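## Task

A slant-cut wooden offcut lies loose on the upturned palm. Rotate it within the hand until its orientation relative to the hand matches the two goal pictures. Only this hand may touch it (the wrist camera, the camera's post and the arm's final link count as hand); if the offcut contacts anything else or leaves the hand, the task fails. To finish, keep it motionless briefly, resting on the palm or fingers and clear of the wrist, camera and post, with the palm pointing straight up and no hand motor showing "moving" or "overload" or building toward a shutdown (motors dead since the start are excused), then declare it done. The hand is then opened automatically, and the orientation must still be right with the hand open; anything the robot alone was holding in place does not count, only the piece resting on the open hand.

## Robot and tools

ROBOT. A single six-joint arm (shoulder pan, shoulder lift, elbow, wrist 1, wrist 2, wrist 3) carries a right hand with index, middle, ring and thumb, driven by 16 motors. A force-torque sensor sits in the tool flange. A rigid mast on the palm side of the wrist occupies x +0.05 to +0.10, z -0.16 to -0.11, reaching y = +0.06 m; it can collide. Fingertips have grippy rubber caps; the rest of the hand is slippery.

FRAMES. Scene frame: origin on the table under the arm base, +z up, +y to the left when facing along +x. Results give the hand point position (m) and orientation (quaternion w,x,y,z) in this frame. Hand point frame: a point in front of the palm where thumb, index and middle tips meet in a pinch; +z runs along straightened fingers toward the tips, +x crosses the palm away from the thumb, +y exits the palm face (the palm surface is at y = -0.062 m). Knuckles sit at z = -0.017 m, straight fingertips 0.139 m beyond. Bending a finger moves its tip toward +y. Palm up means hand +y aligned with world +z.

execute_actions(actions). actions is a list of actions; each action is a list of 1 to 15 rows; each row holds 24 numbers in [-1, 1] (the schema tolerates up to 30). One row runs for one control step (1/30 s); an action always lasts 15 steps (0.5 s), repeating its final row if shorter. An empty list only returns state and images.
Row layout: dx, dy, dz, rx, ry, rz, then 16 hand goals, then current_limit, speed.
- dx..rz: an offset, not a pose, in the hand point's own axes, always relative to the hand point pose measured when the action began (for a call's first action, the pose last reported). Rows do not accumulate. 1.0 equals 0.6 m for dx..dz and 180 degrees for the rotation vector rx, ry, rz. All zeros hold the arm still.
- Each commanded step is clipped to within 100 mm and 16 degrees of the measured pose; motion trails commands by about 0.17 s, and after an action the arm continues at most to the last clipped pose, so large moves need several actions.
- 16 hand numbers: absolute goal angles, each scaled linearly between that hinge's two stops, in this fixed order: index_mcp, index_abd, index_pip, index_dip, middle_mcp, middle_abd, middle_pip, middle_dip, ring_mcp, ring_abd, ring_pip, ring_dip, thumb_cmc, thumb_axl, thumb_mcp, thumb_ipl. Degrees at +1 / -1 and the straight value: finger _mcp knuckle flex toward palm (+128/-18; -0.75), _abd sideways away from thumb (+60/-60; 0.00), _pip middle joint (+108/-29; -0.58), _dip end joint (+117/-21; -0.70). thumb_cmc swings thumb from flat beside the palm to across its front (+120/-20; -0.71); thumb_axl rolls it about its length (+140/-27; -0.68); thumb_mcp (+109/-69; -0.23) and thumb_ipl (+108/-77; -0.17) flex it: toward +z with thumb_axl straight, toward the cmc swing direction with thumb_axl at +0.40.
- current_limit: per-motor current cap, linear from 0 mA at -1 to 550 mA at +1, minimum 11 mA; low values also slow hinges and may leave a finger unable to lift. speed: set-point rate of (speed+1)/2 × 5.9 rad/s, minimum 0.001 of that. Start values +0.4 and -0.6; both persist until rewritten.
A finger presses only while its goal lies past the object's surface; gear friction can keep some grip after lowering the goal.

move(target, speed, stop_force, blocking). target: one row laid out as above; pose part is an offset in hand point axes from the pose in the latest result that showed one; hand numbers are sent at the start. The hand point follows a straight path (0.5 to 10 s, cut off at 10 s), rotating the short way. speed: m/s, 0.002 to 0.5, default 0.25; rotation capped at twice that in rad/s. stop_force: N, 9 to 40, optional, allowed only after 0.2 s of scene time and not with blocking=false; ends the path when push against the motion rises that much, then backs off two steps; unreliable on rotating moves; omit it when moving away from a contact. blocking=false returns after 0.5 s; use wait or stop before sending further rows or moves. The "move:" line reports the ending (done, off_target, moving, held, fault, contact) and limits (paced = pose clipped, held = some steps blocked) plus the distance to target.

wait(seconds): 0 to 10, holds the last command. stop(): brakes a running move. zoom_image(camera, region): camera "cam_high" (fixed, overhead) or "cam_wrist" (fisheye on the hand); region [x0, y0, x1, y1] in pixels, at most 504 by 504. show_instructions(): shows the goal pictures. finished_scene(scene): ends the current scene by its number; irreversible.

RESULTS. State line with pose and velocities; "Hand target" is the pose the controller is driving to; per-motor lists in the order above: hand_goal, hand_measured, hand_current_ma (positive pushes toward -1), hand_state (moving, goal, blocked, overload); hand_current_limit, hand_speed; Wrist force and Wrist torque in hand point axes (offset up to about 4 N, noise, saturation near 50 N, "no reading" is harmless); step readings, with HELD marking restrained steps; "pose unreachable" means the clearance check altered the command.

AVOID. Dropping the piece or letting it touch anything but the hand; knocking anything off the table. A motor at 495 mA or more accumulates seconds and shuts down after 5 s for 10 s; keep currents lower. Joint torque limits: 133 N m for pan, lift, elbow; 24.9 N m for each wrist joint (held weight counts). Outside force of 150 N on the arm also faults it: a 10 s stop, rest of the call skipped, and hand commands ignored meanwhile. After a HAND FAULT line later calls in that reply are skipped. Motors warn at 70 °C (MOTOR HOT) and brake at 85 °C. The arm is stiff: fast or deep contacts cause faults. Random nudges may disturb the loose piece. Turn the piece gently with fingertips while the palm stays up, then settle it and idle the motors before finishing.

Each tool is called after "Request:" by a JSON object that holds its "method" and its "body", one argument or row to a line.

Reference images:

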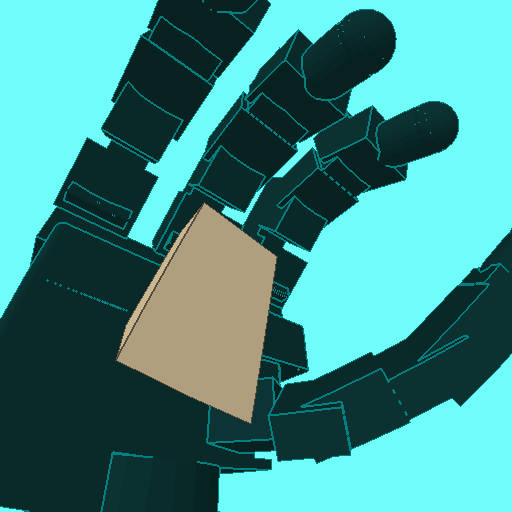

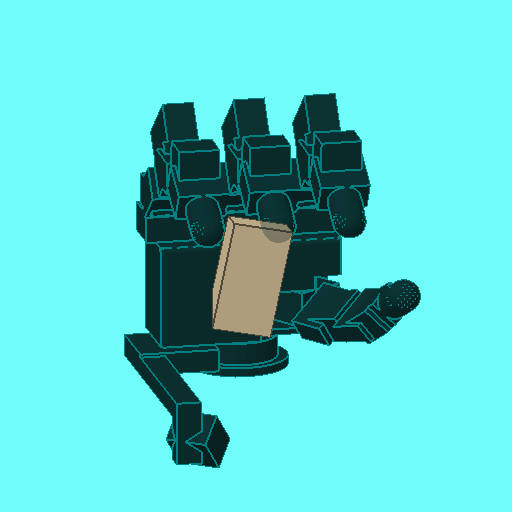

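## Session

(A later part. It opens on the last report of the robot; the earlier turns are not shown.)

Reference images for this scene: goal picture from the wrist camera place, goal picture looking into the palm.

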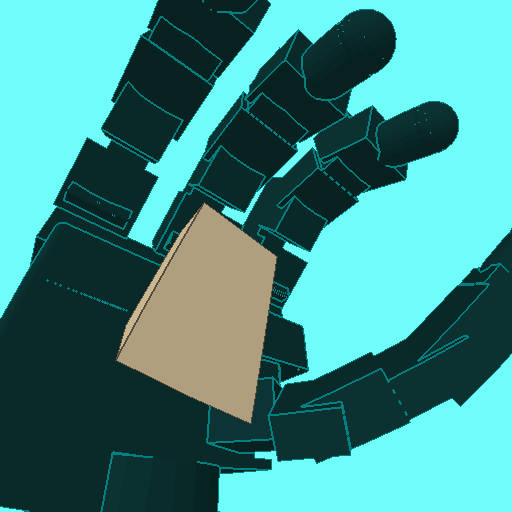

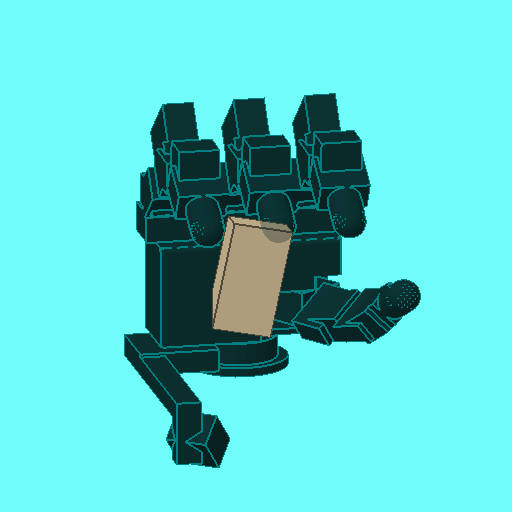

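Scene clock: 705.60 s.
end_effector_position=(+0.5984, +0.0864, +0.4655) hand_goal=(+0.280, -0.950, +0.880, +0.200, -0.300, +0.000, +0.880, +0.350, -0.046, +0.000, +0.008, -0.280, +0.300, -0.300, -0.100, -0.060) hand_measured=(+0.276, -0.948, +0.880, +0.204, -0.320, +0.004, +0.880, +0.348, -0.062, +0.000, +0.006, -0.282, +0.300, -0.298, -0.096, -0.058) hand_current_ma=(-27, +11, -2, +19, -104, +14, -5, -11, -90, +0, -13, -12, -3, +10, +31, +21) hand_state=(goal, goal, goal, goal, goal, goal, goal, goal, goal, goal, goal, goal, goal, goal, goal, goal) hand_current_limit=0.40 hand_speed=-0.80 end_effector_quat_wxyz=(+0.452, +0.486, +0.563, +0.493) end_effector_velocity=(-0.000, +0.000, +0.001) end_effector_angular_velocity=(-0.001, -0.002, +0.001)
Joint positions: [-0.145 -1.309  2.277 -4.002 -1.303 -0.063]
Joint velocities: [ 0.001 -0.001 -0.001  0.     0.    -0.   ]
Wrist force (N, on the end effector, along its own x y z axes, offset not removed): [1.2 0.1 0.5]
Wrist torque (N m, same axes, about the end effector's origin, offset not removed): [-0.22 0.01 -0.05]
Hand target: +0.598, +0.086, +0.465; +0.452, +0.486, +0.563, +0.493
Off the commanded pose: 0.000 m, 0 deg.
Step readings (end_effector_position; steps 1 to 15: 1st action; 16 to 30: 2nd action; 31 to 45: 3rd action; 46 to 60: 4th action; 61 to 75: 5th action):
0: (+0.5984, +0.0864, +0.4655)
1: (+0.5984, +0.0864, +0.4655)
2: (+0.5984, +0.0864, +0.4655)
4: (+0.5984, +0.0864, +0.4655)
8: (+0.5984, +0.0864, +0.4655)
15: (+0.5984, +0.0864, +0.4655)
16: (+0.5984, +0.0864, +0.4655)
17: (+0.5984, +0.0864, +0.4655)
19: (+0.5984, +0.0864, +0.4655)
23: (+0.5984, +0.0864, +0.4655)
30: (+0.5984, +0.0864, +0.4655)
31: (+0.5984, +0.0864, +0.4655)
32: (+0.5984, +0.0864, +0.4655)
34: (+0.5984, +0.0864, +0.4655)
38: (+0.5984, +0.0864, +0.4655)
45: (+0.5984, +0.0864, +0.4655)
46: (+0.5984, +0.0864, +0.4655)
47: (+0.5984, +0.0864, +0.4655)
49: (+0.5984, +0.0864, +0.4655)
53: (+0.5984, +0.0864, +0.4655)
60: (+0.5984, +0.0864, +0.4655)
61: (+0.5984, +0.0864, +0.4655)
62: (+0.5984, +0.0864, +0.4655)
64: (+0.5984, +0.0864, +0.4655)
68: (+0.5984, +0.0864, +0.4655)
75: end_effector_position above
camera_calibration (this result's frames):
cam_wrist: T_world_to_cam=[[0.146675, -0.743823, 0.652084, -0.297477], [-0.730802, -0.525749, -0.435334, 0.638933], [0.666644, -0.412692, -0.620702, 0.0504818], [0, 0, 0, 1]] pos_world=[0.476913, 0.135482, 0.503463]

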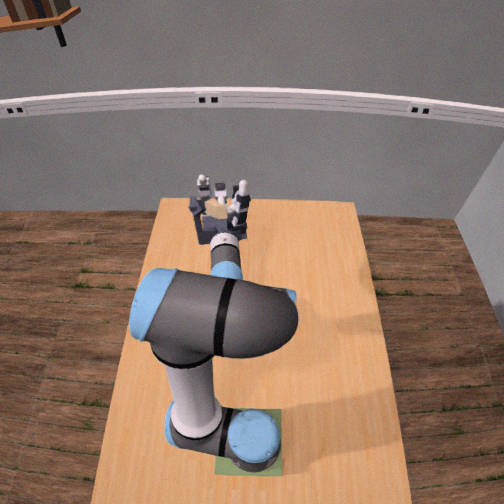

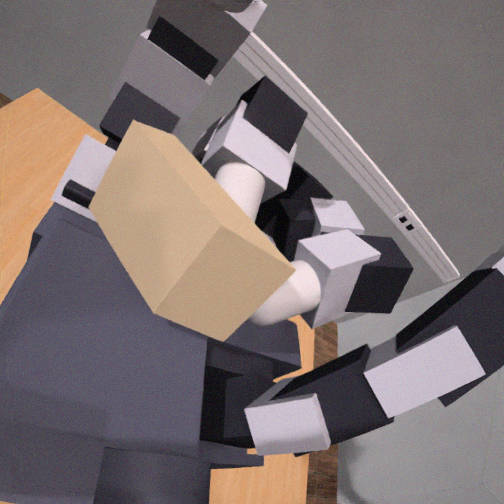

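Request:
{"method": "execute_actions", "body": {
  "actions": [
    [[0,0,0,0,0,0,0.28,-0.95,0.88,0.2,-0.15,0.0,0.88,0.15,-0.046,0,0.008,-0.28,0.3,-0.3,-0.1,-0.06,0.4,-0.85]],
    [[0,0,0,0,0,0,0.28,-0.95,0.88,0.2,-0.15,0.0,0.88,0.15,-0.046,0,0.008,-0.28,0.3,-0.3,-0.1,-0.06,0.4,-0.85]]
  ]
}}

Scene clock: 713.93 s.
end_effector_position=(+0.5984, +0.0864, +0.4655) hand_goal=(+0.280, -0.950, +0.880, +0.200, -0.150, +0.000, +0.880, +0.150, -0.046, +0.000, +0.008, -0.280, +0.300, -0.300, -0.100, -0.060) hand_measured=(+0.276, -0.948, +0.880, +0.204, -0.166, +0.004, +0.880, +0.154, -0.062, +0.000, +0.006, -0.282, +0.300, -0.298, -0.096, -0.058) hand_current_ma=(-27, +11, -2, +19, -90, +14, -1, +21, -90, +0, -13, -12, -3, +10, +31, +21) hand_state=(goal, goal, goal, goal, goal, goal, goal, goal, goal, goal, goal, goal, goal, goal, goal, goal) hand_current_limit=0.40 hand_speed=-0.85 end_effector_quat_wxyz=(+0.452, +0.486, +0.563, +0.493) end_effector_velocity=(-0.000, -0.001, +0.000) end_effector_angular_velocity=(-0.001, +0.000, -0.001)
Joint positions: [-0.145 -1.309  2.277 -4.002 -1.303 -0.063]
Joint velocities: [-0.002 -0.001  0.001  0.     0.    -0.001]
Wrist force (N, on the end effector, along its own x y z axes, offset not removed): [1.5 0.3 0.3]
Wrist torque (N m, same axes, about the end effector's origin, offset not removed): [-0.08 -0.07 0.05]
Hand target: +0.598, +0.086, +0.465; +0.452, +0.486, +0.563, +0.493
Off the commanded pose: 0.000 m, 0 deg.
Step readings (end_effector_position; steps 1 to 15: 1st action; 16 to 30: 2nd action):
0: (+0.5984, +0.0864, +0.4655)
1: (+0.5984, +0.0864, +0.4655)
2: (+0.5984, +0.0864, +0.4655)
4: (+0.5984, +0.0864, +0.4655)
8: (+0.5984, +0.0864, +0.4655)
15: (+0.5984, +0.0864, +0.4655)
16: (+0.5984, +0.0864, +0.4655)
17: (+0.5984, +0.0864, +0.4655)
19: (+0.5984, +0.0864, +0.4655)
23: (+0.5984, +0.0864, +0.4655)
30: end_effector_position above
camera_calibration (this result's frames):
cam_wrist: T_world_to_cam=[[0.146675, -0.743823, 0.652084, -0.297477], [-0.730802, -0.525749, -0.435334, 0.638933], [0.666644, -0.412692, -0.620702, 0.0504818], [0, 0, 0, 1]] pos_world=[0.476913, 0.135482, 0.503463]

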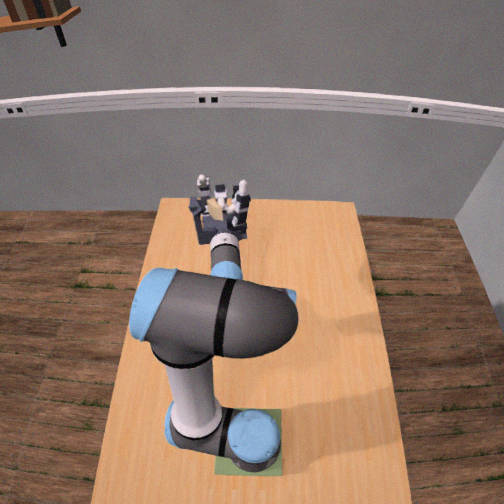

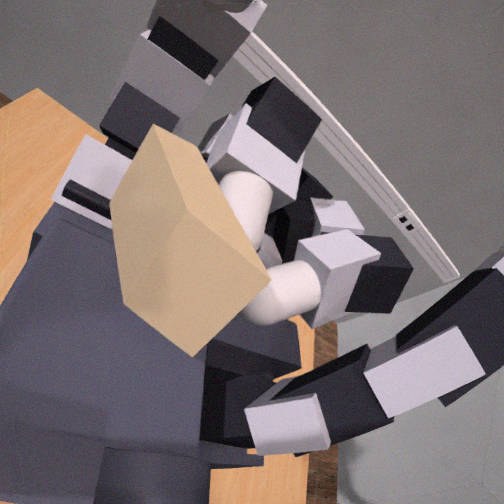

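Request:
{"method": "zoom_image", "body": {
  "camera": "cam_high",
  "region": [170, 160, 270, 260]
}}

Request:
{"method": "zoom_image", "body": {
  "camera": "cam_wrist",
  "region": [50, 90, 370, 410]
}}

Region (170, 160, 270, 260) of cam_high's 504x504 image, scaled by 5.040, with more detail than that image has.

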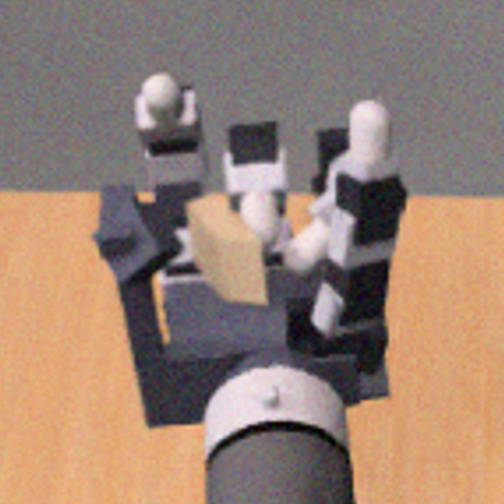

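Region (50, 90, 370, 410) of cam_wrist's 504x504 image, scaled by 1.575, with more detail than that image has.

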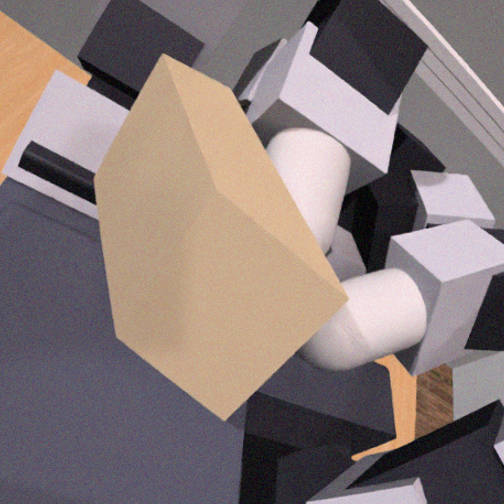

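Request:
{"method": "move", "body": {
  "target": [0,0,0,-0.085,0,0,0.28,-0.95,0.88,0.2,-0.15,0.0,0.88,0.15,-0.046,0,0.008,-0.28,0.3,-0.3,-0.1,-0.06,0.4,-0.85],
  "speed": 0.1
}}

Scene clock: 750.70 s.
end_effector_position=(+0.5985, +0.0864, +0.4655) hand_goal=(+0.280, -0.950, +0.880, +0.200, -0.150, +0.000, +0.880, +0.150, -0.046, +0.000, +0.008, -0.280, +0.300, -0.300, -0.100, -0.060) hand_measured=(+0.278, -0.948, +0.880, +0.204, -0.162, +0.004, +0.880, +0.154, -0.060, +0.000, +0.006, -0.282, +0.300, -0.298, -0.098, -0.058) hand_current_ma=(-9, +11, -2, +18, -66, +14, +0, +19, -77, +0, -12, -12, -3, +10, +14, +16) hand_state=(goal, goal, goal, goal, goal, goal, goal, goal, goal, goal, goal, goal, goal, goal, goal, goal) hand_current_limit=0.40 hand_speed=-0.85 end_effector_quat_wxyz=(+0.512, +0.421, +0.493, +0.563) end_effector_velocity=(+0.000, -0.000, -0.000) end_effector_angular_velocity=(+0.001, -0.012, +0.001)
Joint positions: [-0.133 -1.078  2.16  -4.391 -1.308  0.009]
Joint velocities: [ 0.     0.01  -0.008 -0.015  0.001  0.003]
Wrist force (N, on the end effector, along its own x y z axes, offset not removed): [4.7 0.4 1.9]
Wrist torque (N m, same axes, about the end effector's origin, offset not removed): [-0.43 -0.57 0.17]
Hand target: +0.598, +0.086, +0.465; +0.512, +0.421, +0.493, +0.564
Off the commanded pose: 0.000 m, 0 deg.
move: done
camera_calibration (this result's frames):
cam_wrist: T_world_to_cam=[[-0.0188194, -0.764249, 0.644647, -0.193193], [-0.585554, -0.514192, -0.626685, 0.64007], [0.810415, -0.389269, -0.437832, -0.122721], [0, 0, 0, 1]] pos_world=[0.470614, 0.133699, 0.471932]

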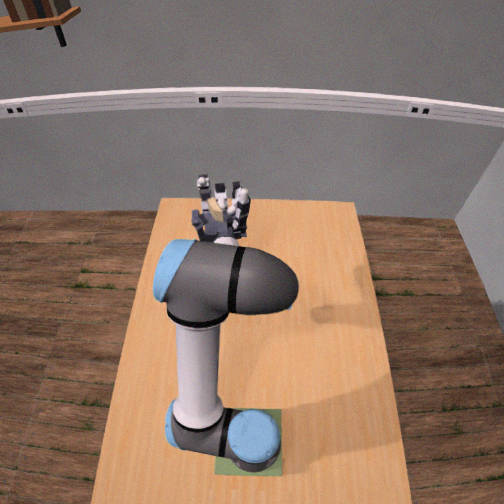

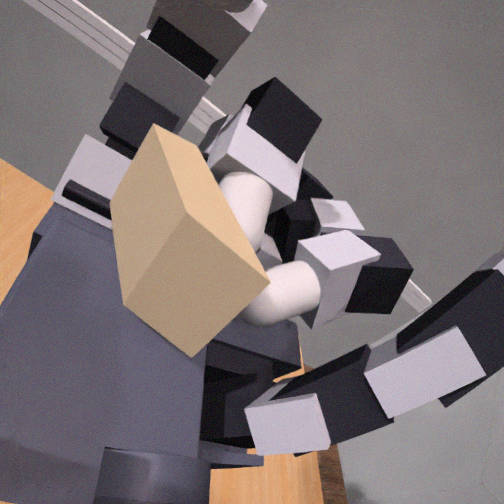

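Request:
{"method": "execute_actions", "body": {
  "actions": [
    [[0,0,0,0,0,0,0.28,-0.95,0.88,0.2,-0.17,0.0,0.88,0.2,0.25,0,0.008,-0.28,0.3,-0.3,-0.1,-0.06,0.4,-0.85]],
    [[0,0,0,0,0,0,0.28,-0.95,0.88,0.2,-0.17,0.0,0.88,0.2,0.25,0,0.008,-0.28,0.3,-0.3,-0.1,-0.06,0.4,-0.85]],
    [[0,0,0,0,0,0,0.28,-0.95,0.88,0.2,-0.17,0.0,0.88,0.2,0.25,0,0.008,-0.28,0.3,-0.3,-0.1,-0.06,0.4,-0.85]]
  ]
}}

Scene clock: 771.07 s.
end_effector_position=(+0.5985, +0.0864, +0.4655) hand_goal=(+0.280, -0.950, +0.880, +0.200, -0.170, +0.000, +0.880, +0.200, +0.250, +0.000, +0.008, -0.280, +0.300, -0.300, -0.100, -0.060) hand_measured=(+0.278, -0.948, +0.880, +0.204, -0.172, +0.004, +0.880, +0.198, +0.246, +0.000, +0.006, -0.282, +0.300, -0.298, -0.098, -0.058) hand_current_ma=(-9, +11, -2, +18, -9, +14, +0, -11, -23, +0, -5, -11, -3, +10, +14, +16) hand_state=(goal, goal, goal, goal, goal, goal, goal, goal, goal, goal, goal, goal, goal, goal, goal, goal) hand_current_limit=0.40 hand_speed=-0.85 end_effector_quat_wxyz=(+0.512, +0.421, +0.493, +0.563) end_effector_velocity=(+0.000, -0.001, -0.000) end_effector_angular_velocity=(-0.000, +0.000, -0.001)
Joint positions: [-0.133 -1.078  2.16  -4.391 -1.308  0.009]
Joint velocities: [-0.001  0.001 -0.001  0.     0.    -0.   ]
Wrist force (N, on the end effector, along its own x y z axes, offset not removed): [1.4 -0.6 -1.1]
Wrist torque (N m, same axes, about the end effector's origin, offset not removed): [-0.27 0.00 0.00]
Hand target: +0.598, +0.086, +0.465; +0.512, +0.421, +0.493, +0.563
Off the commanded pose: 0.000 m, 0 deg.
Step readings (end_effector_position; steps 1 to 15: 1st action; 16 to 30: 2nd action; 31 to 45: 3rd action):
0: (+0.5985, +0.0864, +0.4655)
1: (+0.5985, +0.0864, +0.4655)
2: (+0.5985, +0.0864, +0.4655)
4: (+0.5985, +0.0864, +0.4655)
8: (+0.5985, +0.0864, +0.4654)
15: (+0.5985, +0.0864, +0.4654)
16: (+0.5985, +0.0864, +0.4655)
17: (+0.5985, +0.0864, +0.4655)
19: (+0.5985, +0.0864, +0.4655)
23: (+0.5985, +0.0864, +0.4655)
30: (+0.5985, +0.0864, +0.4655)
31: (+0.5985, +0.0864, +0.4655)
32: (+0.5985, +0.0864, +0.4655)
34: (+0.5985, +0.0864, +0.4655)
38: (+0.5985, +0.0864, +0.4655)
45: end_effector_position above
camera_calibration (this result's frames):
cam_wrist: T_world_to_cam=[[-0.0188123, -0.764271, 0.644621, -0.193147], [-0.585551, -0.514175, -0.626701, 0.640084], [0.810417, -0.389248, -0.437847, -0.122706], [0, 0, 0, 1]] pos_world=[0.470611, 0.133736, 0.471922]

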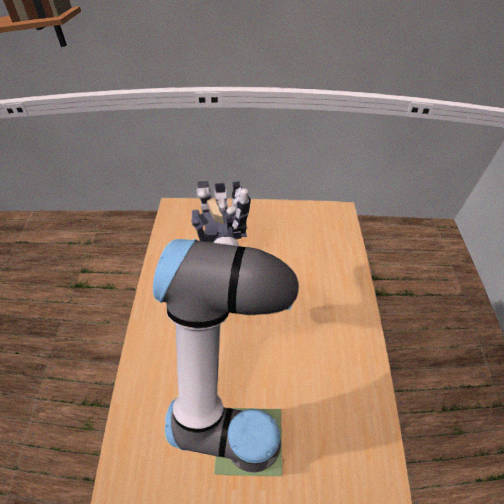

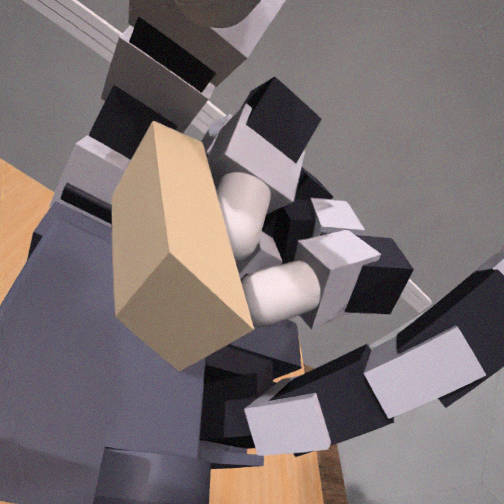

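Request:
{"method": "move", "body": {
  "target": [0,0,0,-0.05,0,0,0.28,-0.95,0.88,0.2,-0.17,0.0,0.88,0.2,0.25,0,0.008,-0.28,0.3,-0.3,-0.1,-0.06,0.4,-0.85],
  "speed": 0.05
}}

Scene clock: 792.93 s.
end_effector_position=(+0.5984, +0.0864, +0.4655) hand_goal=(+0.280, -0.950, +0.880, +0.200, -0.170, +0.000, +0.880, +0.200, +0.250, +0.000, +0.008, -0.280, +0.300, -0.300, -0.100, -0.060) hand_measured=(+0.280, -0.948, +0.880, +0.204, -0.172, +0.004, +0.880, +0.198, +0.248, +0.000, +0.008, -0.282, +0.300, -0.298, -0.098, -0.058) hand_current_ma=(-3, +11, -2, +16, -9, +14, +0, -11, -9, +0, -3, -11, -3, +10, +8, +14) hand_state=(goal, goal, goal, goal, goal, goal, goal, goal, goal, goal, goal, goal, goal, goal, goal, goal) hand_current_limit=0.40 hand_speed=-0.85 end_effector_quat_wxyz=(+0.543, +0.380, +0.448, +0.600) end_effector_velocity=(+0.000, -0.001, -0.000) end_effector_angular_velocity=(+0.003, -0.011, -0.001)
Joint positions: [-0.122 -0.963  2.056 -4.562 -1.323  0.047]
Joint velocities: [ 0.     0.008 -0.009 -0.011 -0.003  0.003]
Wrist force (N, on the end effector, along its own x y z axes, offset not removed): [3.1 0.8 0.7]
Wrist torque (N m, same axes, about the end effector's origin, offset not removed): [-0.25 -0.22 0.10]
Hand target: +0.598, +0.086, +0.465; +0.543, +0.380, +0.447, +0.600
Off the commanded pose: 0.000 m, 0 deg.
move: done
camera_calibration (this result's frames):
cam_wrist: T_world_to_cam=[[-0.112916, -0.776549, 0.619856, -0.124243], [-0.478807, -0.504107, -0.718763, 0.618182], [0.870628, -0.377951, -0.314895, -0.216939], [0, 0, 0, 1]] pos_world=[0.470834, 0.133157, 0.453026]

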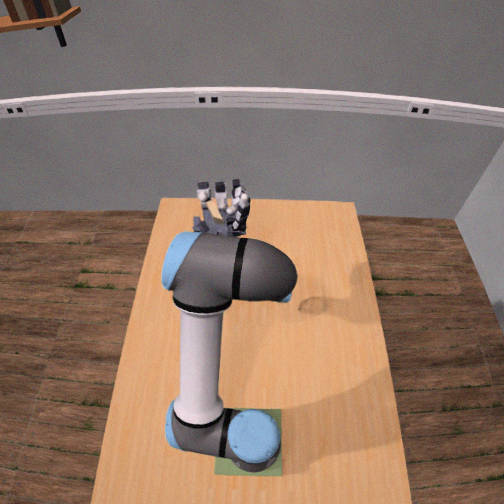

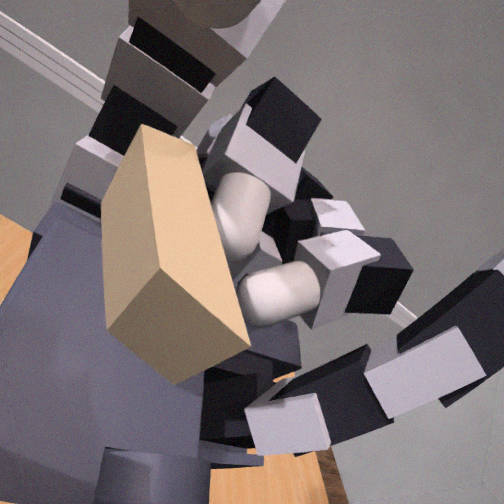

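Request:
{"method": "move", "body": {
  "target": [0,0,0,0,0,0.03,0.28,-0.95,0.88,0.2,-0.17,0.0,0.88,0.2,0.25,0,0.008,-0.28,0.3,-0.3,-0.1,-0.06,0.4,-0.85],
  "speed": 0.05
}}

Scene clock: 802.13 s.
end_effector_position=(+0.5984, +0.0864, +0.4654) hand_goal=(+0.280, -0.950, +0.880, +0.200, -0.170, +0.000, +0.880, +0.200, +0.250, +0.000, +0.008, -0.280, +0.300, -0.300, -0.100, -0.060) hand_measured=(+0.280, -0.948, +0.880, +0.204, -0.172, +0.002, +0.880, +0.198, +0.248, +0.000, +0.008, -0.282, +0.298, -0.298, -0.100, -0.058) hand_current_ma=(-2, +10, -2, +16, -9, +14, +1, -11, -8, +0, -3, -11, -8, +10, +6, +13) hand_state=(goal, goal, goal, goal, goal, goal, goal, goal, goal, goal, goal, goal, goal, goal, goal, goal) hand_current_limit=0.40 hand_speed=-0.85 end_effector_quat_wxyz=(+0.515, +0.400, +0.430, +0.624) end_effector_velocity=(-0.000, -0.000, +0.000) end_effector_angular_velocity=(+0.015, +0.001, +0.003)
Joint positions: [-0.103 -0.968  2.056 -4.556 -1.341  0.133]
Joint velocities: [ 0.003 -0.002  0.     0.001 -0.005  0.014]
Wrist force (N, on the end effector, along its own x y z axes, offset not removed): [2.1 2.4 0.3]
Wrist torque (N m, same axes, about the end effector's origin, offset not removed): [-0.05 -0.21 0.10]
Hand target: +0.598, +0.086, +0.465; +0.514, +0.401, +0.429, +0.625
Off the commanded pose: 0.000 m, 0 deg.
move: done
camera_calibration (this result's frames):
cam_wrist: T_world_to_cam=[[-0.0831119, -0.830479, 0.550815, -0.105276], [-0.473548, -0.453422, -0.75509, 0.627557], [0.876838, -0.323594, -0.355587, -0.206414], [0, 0, 0, 1]] pos_world=[0.469421, 0.130324, 0.458451]

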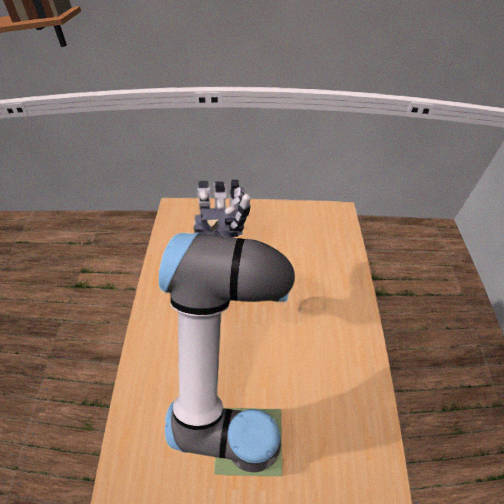

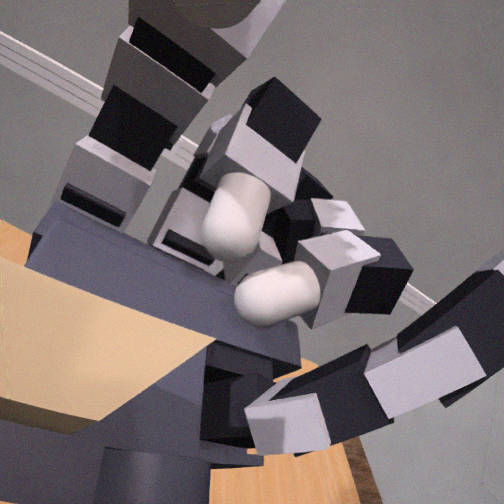

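Request:
{"method": "move", "body": {
  "target": [0,0,0,0.1,0,0,0.28,-0.95,0.88,0.2,-0.17,0.0,0.88,0.2,0.25,0,0.008,-0.28,0.3,-0.3,-0.1,-0.06,0.4,-0.85],
  "speed": 0.1
}}

Request:
{"method": "zoom_image", "body": {
  "camera": "cam_high",
  "region": [170, 160, 270, 260]
}}

Scene clock: 810.90 s.
end_effector_position=(+0.5984, +0.0864, +0.4654) hand_goal=(+0.280, -0.950, +0.880, +0.200, -0.170, +0.000, +0.880, +0.200, +0.250, +0.000, +0.008, -0.280, +0.300, -0.300, -0.100, -0.060) hand_measured=(+0.280, -0.948, +0.880, +0.204, -0.172, +0.002, +0.880, +0.198, +0.248, +0.000, +0.008, -0.282, +0.298, -0.298, -0.100, -0.058) hand_current_ma=(-2, +10, -2, +16, -15, +14, +1, -11, -8, +0, -3, -11, -9, +10, +6, +13) hand_state=(goal, goal, goal, goal, goal, goal, goal, goal, goal, goal, goal, goal, goal, goal, goal, goal) hand_current_limit=0.40 hand_speed=-0.85 end_effector_quat_wxyz=(+0.446, +0.476, +0.522, +0.550) end_effector_velocity=(+0.000, -0.000, +0.001) end_effector_angular_velocity=(-0.001, +0.012, +0.001)
Joint positions: [-0.14  -1.216  2.241 -4.171 -1.275  0.055]
Joint velocities: [-0.001 -0.012  0.004  0.021  0.002 -0.003]
Wrist force (N, on the end effector, along its own x y z axes, offset not removed): [1.2 -2.2 -0.8]
Wrist torque (N m, same axes, about the end effector's origin, offset not removed): [-0.44 -0.02 -0.09]
Hand target: +0.598, +0.086, +0.465; +0.446, +0.476, +0.522, +0.549
Off the commanded pose: 0.000 m, 0 deg.
move: done
camera_calibration (this result's frames):
cam_wrist: T_world_to_cam=[[0.108209, -0.80351, 0.585374, -0.238156], [-0.669053, -0.494384, -0.554935, 0.654892], [0.735295, -0.331597, -0.591087, -0.0113982], [0, 0, 0, 1]] pos_world=[0.472309, 0.128628, 0.496096]

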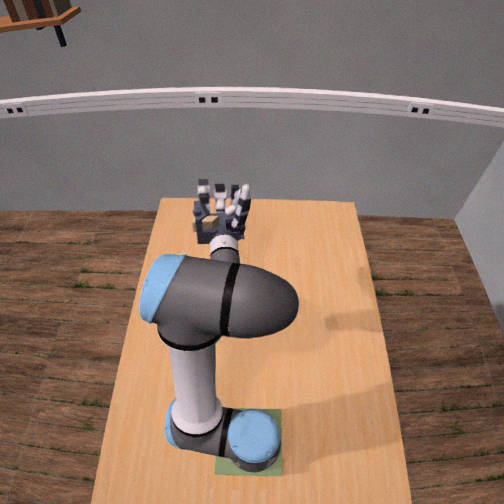

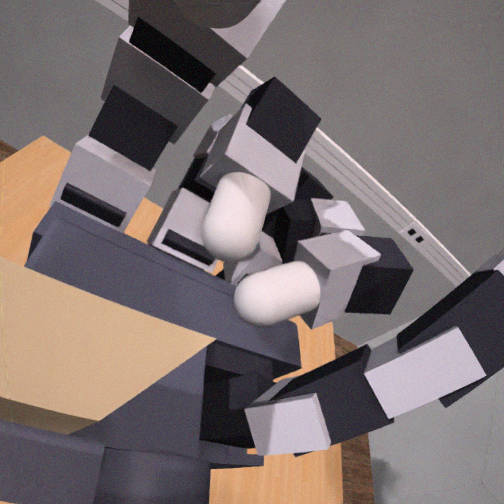

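Region (170, 160, 270, 260) of cam_high's 504x504 image, scaled by 5.040, with more detail than that image has.

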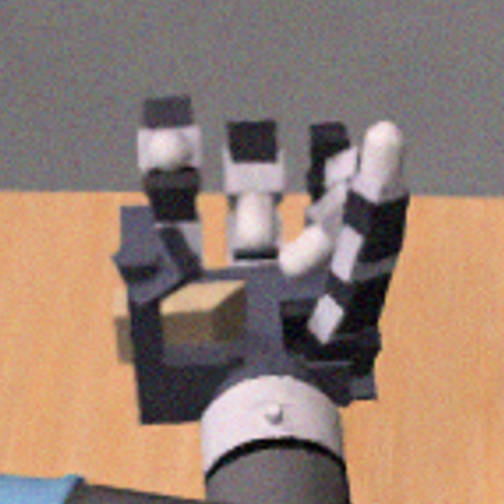

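Request:
{"method": "move", "body": {
  "target": [0,0,0,0,0,0.07,0.28,-0.95,0.88,0.2,-0.17,0.0,0.88,0.2,0.25,0,0.008,-0.28,0.3,-0.3,-0.1,-0.06,0.4,-0.85],
  "speed": 0.1
}}

Scene clock: 821.47 s.
end_effector_position=(+0.5984, +0.0864, +0.4654) hand_goal=(+0.280, -0.950, +0.880, +0.200, -0.170, +0.000, +0.880, +0.200, +0.250, +0.000, +0.008, -0.280, +0.300, -0.300, -0.100, -0.060) hand_measured=(+0.280, -0.948, +0.880, +0.204, -0.172, +0.002, +0.880, +0.198, +0.248, +0.000, +0.008, -0.282, +0.296, -0.298, -0.100, -0.058) hand_current_ma=(-2, +10, -2, +16, -16, +13, +1, -11, -8, +0, -3, -11, -23, +10, +6, +13) hand_state=(goal, goal, goal, goal, goal, goal, goal, goal, goal, goal, goal, goal, goal, goal, goal, goal) hand_current_limit=0.40 hand_speed=-0.85 end_effector_quat_wxyz=(+0.384, +0.530, +0.467, +0.595) end_effector_velocity=(-0.000, +0.000, +0.001) end_effector_angular_velocity=(+0.012, -0.000, +0.000)
Joint positions: [-0.092 -1.234  2.232 -4.145 -1.323  0.273]
Joint velocities: [ 0.003 -0.003 -0.002  0.002 -0.002  0.012]
Wrist force (N, on the end effector, along its own x y z axes, offset not removed): [-0.2 0.4 1.3]
Wrist torque (N m, same axes, about the end effector's origin, offset not removed): [-0.28 0.11 -0.12]
Hand target: +0.598, +0.086, +0.465; +0.383, +0.530, +0.466, +0.595
Off the commanded pose: 0.000 m, 0 deg.
move: done
camera_calibration (this result's frames):
cam_wrist: T_world_to_cam=[[0.124797, -0.909934, 0.395533, -0.150518], [-0.688094, -0.366577, -0.626217, 0.688399], [0.71481, -0.194014, -0.671867, 0.0265681], [0, 0, 0, 1]] pos_world=[0.473476, 0.120545, 0.508473]

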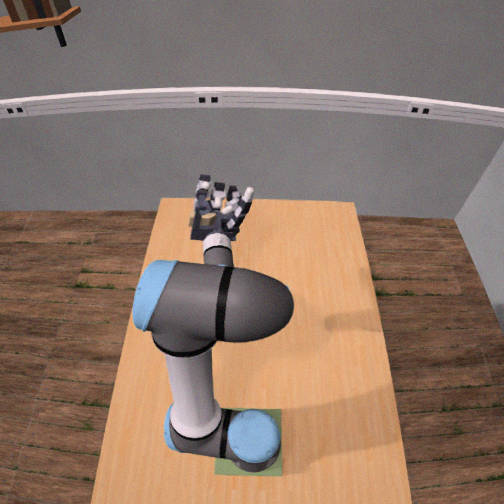

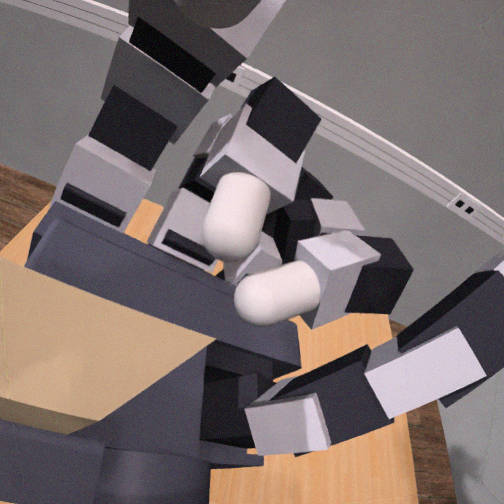

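Request:
{"method": "move", "body": {
  "target": [0,0,0,0,0,0.022,0.28,-0.95,0.88,0.2,-0.17,0.0,0.88,0.2,0.25,0,0.008,-0.28,0.6,-0.3,-0.1,-0.06,0.4,-0.7],
  "speed": 0.05
}}

Request:
{"method": "wait", "body": {
  "seconds": 1.5
}}

Scene clock: 829.63 s.
end_effector_position=(+0.5984, +0.0864, +0.4654) hand_goal=(+0.280, -0.950, +0.880, +0.200, -0.170, +0.000, +0.880, +0.200, +0.250, +0.000, +0.008, -0.280, +0.600, -0.300, -0.100, -0.060) hand_measured=(+0.280, -0.948, +0.880, +0.204, -0.172, +0.002, +0.880, +0.198, +0.248, +0.000, +0.008, -0.282, +0.590, -0.298, -0.100, -0.058) hand_current_ma=(-2, +10, -2, +16, -16, +12, +1, -11, -8, +0, -3, -11, -48, +9, +6, +13) hand_state=(goal, goal, goal, goal, goal, goal, goal, goal, goal, goal, goal, goal, goal, goal, goal, goal) hand_current_limit=0.40 hand_speed=-0.70 end_effector_quat_wxyz=(+0.363, +0.545, +0.449, +0.608) end_effector_velocity=(+0.000, -0.000, +0.001) end_effector_angular_velocity=(+0.017, +0.001, +0.000)
Joint positions: [-0.078 -1.241  2.229 -4.135 -1.337  0.341]
Joint velocities: [ 0.002 -0.002 -0.002  0.003 -0.002  0.018]
Wrist force (N, on the end effector, along its own x y z axes, offset not removed): [4.3 1.1 -1.7]
Wrist torque (N m, same axes, about the end effector's origin, offset not removed): [0.17 -0.33 0.26]
Hand target: +0.598, +0.086, +0.465; +0.363, +0.546, +0.448, +0.608
Off the commanded pose: 0.000 m, 0 deg.
move: done
camera_calibration (this result's frames):
cam_wrist: T_world_to_cam=[[0.128649, -0.934197, 0.332755, -0.121504], [-0.694391, -0.324415, -0.642321, 0.696012], [0.708005, -0.148428, -0.690433, 0.0353416], [0, 0, 0, 1]] pos_world=[0.473913, 0.117534, 0.511895]

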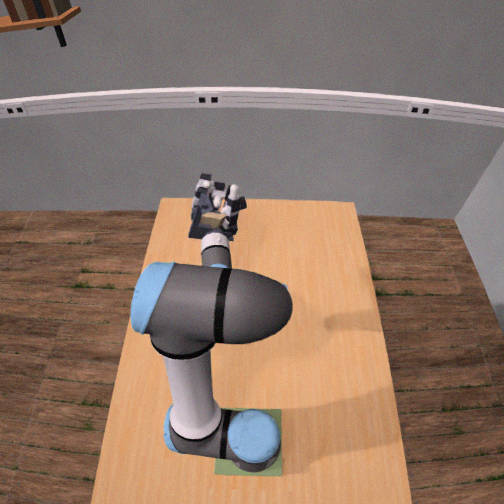

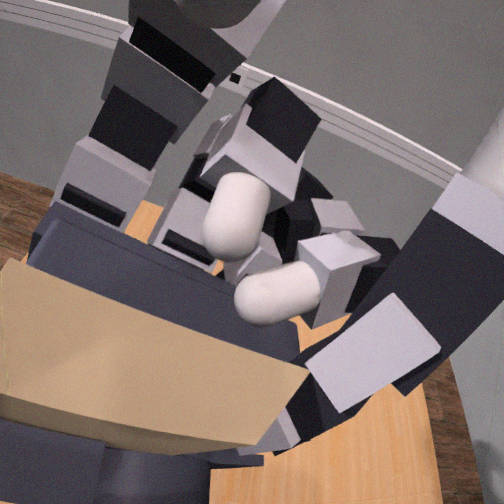

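Scene clock: 831.13 s.
end_effector_position=(+0.5984, +0.0864, +0.4654) hand_goal=(+0.280, -0.950, +0.880, +0.200, -0.170, +0.000, +0.880, +0.200, +0.250, +0.000, +0.008, -0.280, +0.600, -0.300, -0.100, -0.060) hand_measured=(+0.280, -0.948, +0.880, +0.204, -0.172, +0.002, +0.880, +0.198, +0.248, +0.000, +0.008, -0.282, +0.590, -0.298, -0.100, -0.058) hand_current_ma=(-2, +10, -2, +16, -16, +12, +1, -11, -8, +0, -3, -11, -48, +9, +6, +13) hand_state=(goal, goal, goal, goal, goal, goal, goal, goal, goal, goal, goal, goal, goal, goal, goal, goal) hand_current_limit=0.40 hand_speed=-0.70 end_effector_quat_wxyz=(+0.363, +0.546, +0.448, +0.608) end_effector_velocity=(+0.000, -0.000, -0.001) end_effector_angular_velocity=(+0.001, +0.002, -0.001)
Joint positions: [-0.078 -1.241  2.229 -4.135 -1.337  0.342]
Joint velocities: [ 0.     0.001  0.     0.    -0.001  0.001]
Wrist force (N, on the end effector, along its own x y z axes, offset not removed): [2.3 -1.2 0.0]
Wrist torque (N m, same axes, about the end effector's origin, offset not removed): [-0.35 -0.03 0.18]
Hand target: +0.598, +0.086, +0.465; +0.363, +0.546, +0.448, +0.608
Off the commanded pose: 0.000 m, 0 deg.
wait: 1.50 s; at rest by 0.17 s
camera_calibration (this result's frames):
cam_wrist: T_world_to_cam=[[0.128717, -0.934754, 0.331161, -0.120756], [-0.69456, -0.32333, -0.642686, 0.696191], [0.707827, -0.147287, -0.69086, 0.0355495], [0, 0, 0, 1]] pos_world=[0.473927, 0.117458, 0.511981]

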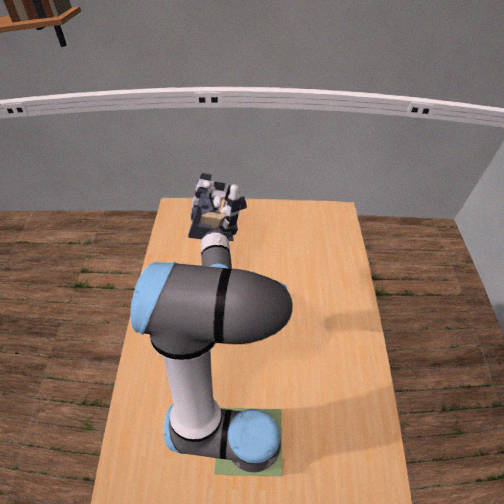

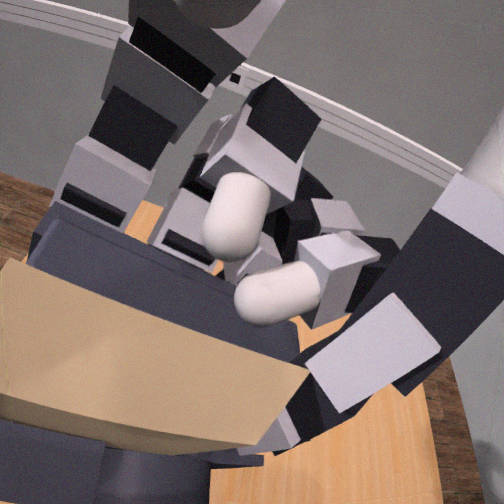

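Request:
{"method": "execute_actions", "body": {
  "actions": [
    [[0,0,0,0,0,0,-0.3,-0.95,0.88,0.2,-0.3,0.0,0.88,0.2,0.25,0,0.008,-0.28,0.6,-0.3,-0.1,-0.06,0.4,-0.5]],
    [[0,0,0,0,0,0,-0.3,0,-0.43,-0.55,-0.3,0.0,-0.43,-0.55,0.25,0,-0.43,-0.55,0.6,-0.3,-0.1,-0.06,0.4,-0.5]],
    [[0,0,0,0,0,0,-0.3,0,-0.43,-0.55,-0.3,0.0,-0.43,-0.55,0.25,0,-0.43,-0.55,0.6,-0.3,-0.1,-0.06,0.4,-0.5]],
    [[0,0,0,0,0,0,0.5,0,-0.43,-0.55,0.5,0.0,-0.43,-0.55,0.5,0,-0.43,-0.55,0.6,-0.3,-0.1,-0.06,0.4,-0.5]],
    [[0,0,0,0,0,0,0.5,0,-0.43,-0.55,0.5,0.0,-0.43,-0.55,0.5,0,-0.43,-0.55,0.6,-0.3,-0.1,-0.06,0.4,-0.5]]
  ]
}}

Scene clock: 953.63 s.
end_effector_position=(+0.5984, +0.0864, +0.4654) hand_goal=(+0.500, +0.000, -0.430, -0.550, +0.500, +0.000, -0.430, -0.550, +0.500, +0.000, -0.430, -0.550, +0.600, -0.300, -0.100, -0.060) hand_measured=(+0.496, -0.008, -0.430, -0.548, +0.482, +0.002, -0.430, -0.548, +0.496, +0.000, -0.428, -0.548, +0.590, -0.298, -0.100, -0.058) hand_current_ma=(-9, -34, +4, +13, +11, +5, +3, +12, -18, +0, +9, +14, -48, +9, +6, +13) hand_state=(moving, goal, goal, goal, moving, goal, goal, goal, goal, goal, goal, goal, goal, goal, goal, goal) hand_current_limit=0.40 hand_speed=-0.50 end_effector_quat_wxyz=(+0.363, +0.546, +0.448, +0.608) end_effector_velocity=(-0.001, +0.001, +0.001) end_effector_angular_velocity=(+0.001, -0.002, +0.002)
Joint positions: [-0.078 -1.241  2.229 -4.135 -1.337  0.342]
Joint velocities: [ 0.002 -0.002 -0.    -0.001  0.     0.001]
Wrist force (N, on the end effector, along its own x y z axes, offset not removed): [4.0 -0.5 -1.6]
Wrist torque (N m, same axes, about the end effector's origin, offset not removed): [-0.08 -0.28 0.20]
Hand target: +0.598, +0.086, +0.465; +0.363, +0.546, +0.448, +0.608
Off the commanded pose: 0.000 m, 0 deg.
Step readings (end_effector_position; steps 1 to 15: 1st action; 16 to 30: 2nd action; 31 to 45: 3rd action; 46 to 60: 4th action; 61 to 75: 5th action):
0: (+0.5984, +0.0864, +0.4654)
1: (+0.5984, +0.0864, +0.4654)
2: (+0.5984, +0.0864, +0.4654)
4: (+0.5984, +0.0864, +0.4654)
8: (+0.5984, +0.0864, +0.4654)
15: (+0.5984, +0.0864, +0.4654)
16: (+0.5984, +0.0864, +0.4654)
17: (+0.5984, +0.0864, +0.4654)
19: (+0.5984, +0.0864, +0.4654)
23: (+0.5984, +0.0864, +0.4654)
30: (+0.5984, +0.0864, +0.4654)
31: (+0.5984, +0.0864, +0.4654)
32: (+0.5984, +0.0864, +0.4654)
34: (+0.5984, +0.0864, +0.4654)
38: (+0.5984, +0.0864, +0.4654)
45: (+0.5984, +0.0864, +0.4654)
46: (+0.5984, +0.0864, +0.4654)
47: (+0.5984, +0.0864, +0.4654)
49: (+0.5984, +0.0864, +0.4654)
53: (+0.5984, +0.0864, +0.4654)
60: (+0.5984, +0.0864, +0.4654)
61: (+0.5984, +0.0864, +0.4654)
62: (+0.5984, +0.0864, +0.4654)
64: (+0.5984, +0.0864, +0.4654)
68: (+0.5984, +0.0864, +0.4654)
75: end_effector_position above
camera_calibration (this result's frames):
cam_wrist: T_world_to_cam=[[0.128717, -0.934754, 0.331161, -0.120756], [-0.69456, -0.32333, -0.642686, 0.696191], [0.707827, -0.147287, -0.69086, 0.0355495], [0, 0, 0, 1]] pos_world=[0.473927, 0.117458, 0.511981]

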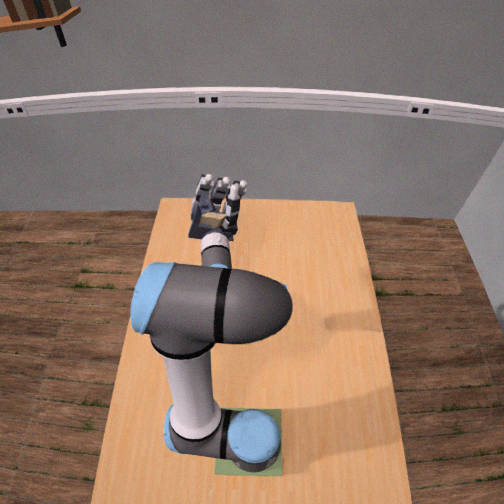

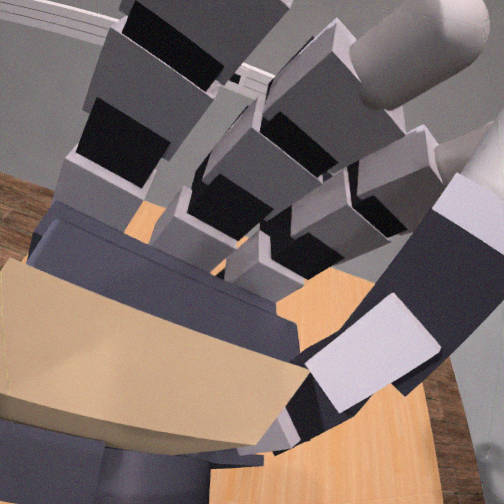

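Request:
{"method": "move", "body": {
  "target": [0,0,0,0,0,-0.072,0.5,0,-0.43,-0.55,0.5,0.0,-0.43,-0.55,0.5,0,-0.43,-0.55,0.45,-0.3,-0.1,-0.06,0.4,-0.5],
  "speed": 0.1
}}

Request:
{"method": "move", "body": {
  "target": [0,0,0,0.105,0,0,0.5,0,-0.43,-0.55,0.5,0.0,-0.43,-0.55,0.5,0,-0.43,-0.55,0.45,-0.3,-0.1,-0.06,0.4,-0.5],
  "speed": 0.1
}}

Request:
{"method": "wait", "body": {
  "seconds": 1.0
}}

Scene clock: 967.30 s.
end_effector_position=(+0.5984, +0.0864, +0.4654) hand_goal=(+0.500, +0.000, -0.430, -0.550, +0.500, +0.000, -0.430, -0.550, +0.500, +0.000, -0.430, -0.550, +0.450, -0.300, -0.100, -0.060) hand_measured=(+0.498, -0.006, -0.430, -0.548, +0.496, +0.002, -0.430, -0.548, +0.496, +0.000, -0.428, -0.548, +0.446, -0.298, -0.100, -0.058) hand_current_ma=(-16, -23, +4, +13, -18, +5, +3, +12, -18, +0, +9, +14, -18, +9, +6, +13) hand_state=(goal, goal, goal, goal, goal, goal, goal, goal, goal, goal, goal, goal, goal, goal, goal, goal) hand_current_limit=0.40 hand_speed=-0.50 end_effector_quat_wxyz=(+0.429, +0.492, +0.506, +0.564) end_effector_velocity=(-0.000, +0.000, -0.001) end_effector_angular_velocity=(-0.010, +0.000, +0.001)
Joint positions: [-0.125 -1.22   2.239 -4.165 -1.289  0.118]
Joint velocities: [-0.002  0.001  0.001 -0.001  0.003 -0.011]
Wrist force (N, on the end effector, along its own x y z axes, offset not removed): [2.4 -0.2 0.0]
Wrist torque (N m, same axes, about the end effector's origin, offset not removed): [-0.31 -0.34 0.12]
Hand target: +0.598, +0.086, +0.465; +0.429, +0.492, +0.507, +0.563
Off the commanded pose: 0.000 m, 0 deg.
move: done
camera_calibration (this result's frames):
cam_wrist: T_world_to_cam=[[0.113588, -0.838256, 0.533314, -0.214131], [-0.674271, -0.459285, -0.578288, 0.665841], [0.729696, -0.293912, -0.617381, 0.000932038], [0, 0, 0, 1]] pos_world=[0.4726, 0.126588, 0.499823]

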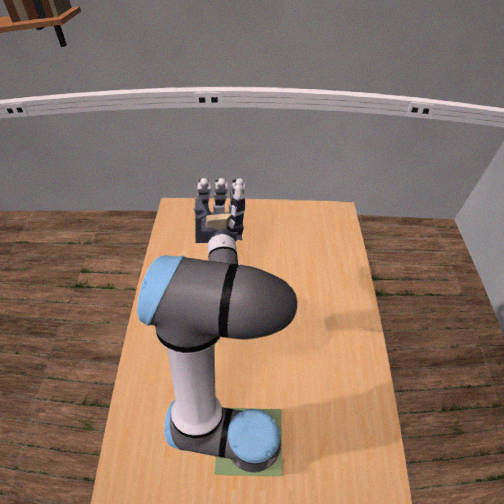

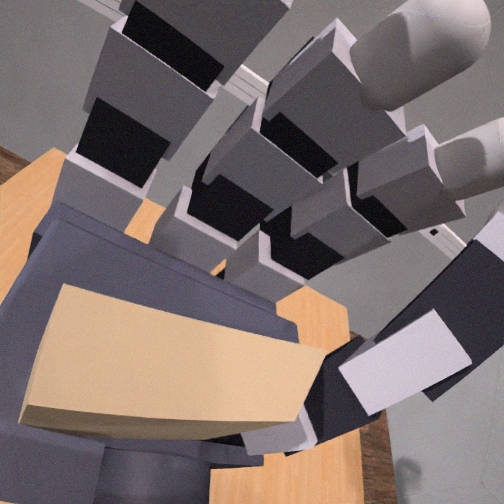

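Scene clock: 969.33 s.
end_effector_position=(+0.5983, +0.0864, +0.4654) hand_goal=(+0.500, +0.000, -0.430, -0.550, +0.500, +0.000, -0.430, -0.550, +0.500, +0.000, -0.430, -0.550, +0.450, -0.300, -0.100, -0.060) hand_measured=(+0.498, -0.006, -0.430, -0.548, +0.496, +0.002, -0.430, -0.548, +0.496, +0.000, -0.428, -0.548, +0.446, -0.298, -0.100, -0.058) hand_current_ma=(-16, -23, +4, +13, -18, +5, +3, +12, -18, +0, +9, +14, -18, +9, +6, +13) hand_state=(goal, goal, goal, goal, goal, goal, goal, goal, goal, goal, goal, goal, goal, goal, goal, goal) hand_current_limit=0.40 hand_speed=-0.50 end_effector_quat_wxyz=(+0.343, +0.556, +0.592, +0.473) end_effector_velocity=(+0.000, +0.000, -0.000) end_effector_angular_velocity=(-0.003, +0.015, +0.002)
Joint positions: [-0.164 -1.521  2.299 -3.579 -1.231  0.004]
Joint velocities: [-0.001 -0.012 -0.002  0.03   0.001 -0.006]
Wrist force (N, on the end effector, along its own x y z axes, offset not removed): [1.5 1.3 -2.2]
Wrist torque (N m, same axes, about the end effector's origin, offset not removed): [0.20 0.03 0.01]
Hand target: +0.598, +0.086, +0.465; +0.342, +0.556, +0.592, +0.473
Off the commanded pose: 0.000 m, 0 deg.
move: done
camera_calibration (this result's frames):
cam_wrist: T_world_to_cam=[[0.31459, -0.804285, 0.504142, -0.323731], [-0.800401, -0.510274, -0.314609, 0.622952], [0.510286, -0.304543, -0.804277, 0.220176], [0, 0, 0, 1]] pos_world=[0.488101, 0.124558, 0.536275]

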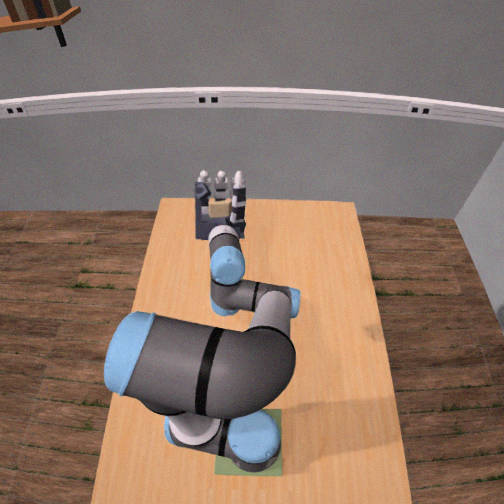

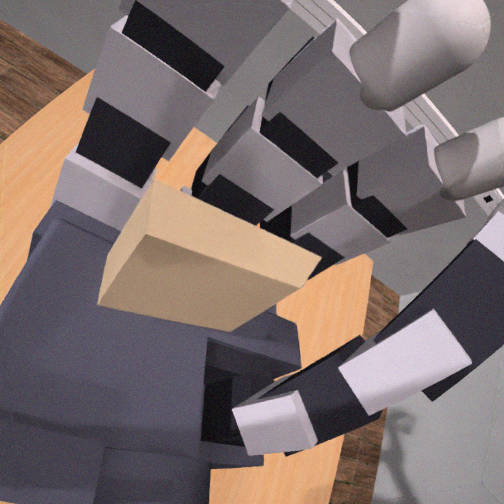

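Scene clock: 970.33 s.
end_effector_position=(+0.5984, +0.0864, +0.4654) hand_goal=(+0.500, +0.000, -0.430, -0.550, +0.500, +0.000, -0.430, -0.550, +0.500, +0.000, -0.430, -0.550, +0.450, -0.300, -0.100, -0.060) hand_measured=(+0.496, -0.006, -0.430, -0.548, +0.496, +0.002, -0.430, -0.548, +0.496, +0.000, -0.428, -0.548, +0.446, -0.298, -0.100, -0.058) hand_current_ma=(-17, -23, +4, +13, -22, +5, +3, +12, -18, +0, +9, +14, -18, +9, +6, +13) hand_state=(goal, goal, goal, goal, goal, goal, goal, goal, goal, goal, goal, goal, goal, goal, goal, goal) hand_current_limit=0.40 hand_speed=-0.50 end_effector_quat_wxyz=(+0.342, +0.556, +0.592, +0.473) end_effector_velocity=(-0.001, +0.000, +0.000) end_effector_angular_velocity=(+0.000, -0.001, -0.000)
Joint positions: [-0.164 -1.522  2.299 -3.576 -1.231  0.004]
Joint velocities: [ 0.001 -0.002  0.001 -0.    -0.001  0.001]
Wrist force (N, on the end effector, along its own x y z axes, offset not removed): [2.2 1.1 0.8]
Wrist torque (N m, same axes, about the end effector's origin, offset not removed): [-0.10 -0.17 0.09]
Hand target: +0.598, +0.086, +0.465; +0.342, +0.556, +0.592, +0.473
Off the commanded pose: 0.000 m, 0 deg.
wait: 1.00 s; at rest by 0.17 s
camera_calibration (this result's frames):
cam_wrist: T_world_to_cam=[[0.31554, -0.80409, 0.50386, -0.324214], [-0.800791, -0.510516, -0.31322, 0.62259], [0.509086, -0.304653, -0.804996, 0.221237], [0, 0, 0, 1]] pos_world=[0.488239, 0.124546, 0.536461]

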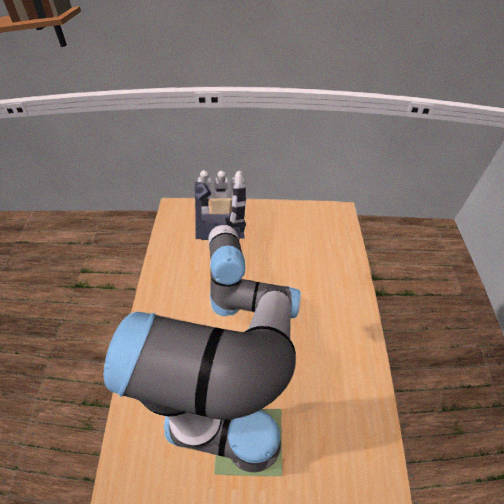

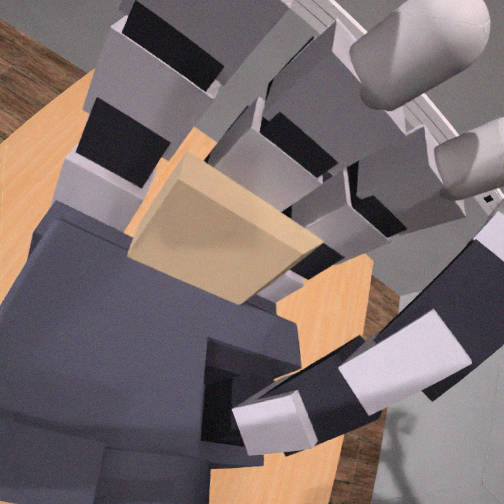

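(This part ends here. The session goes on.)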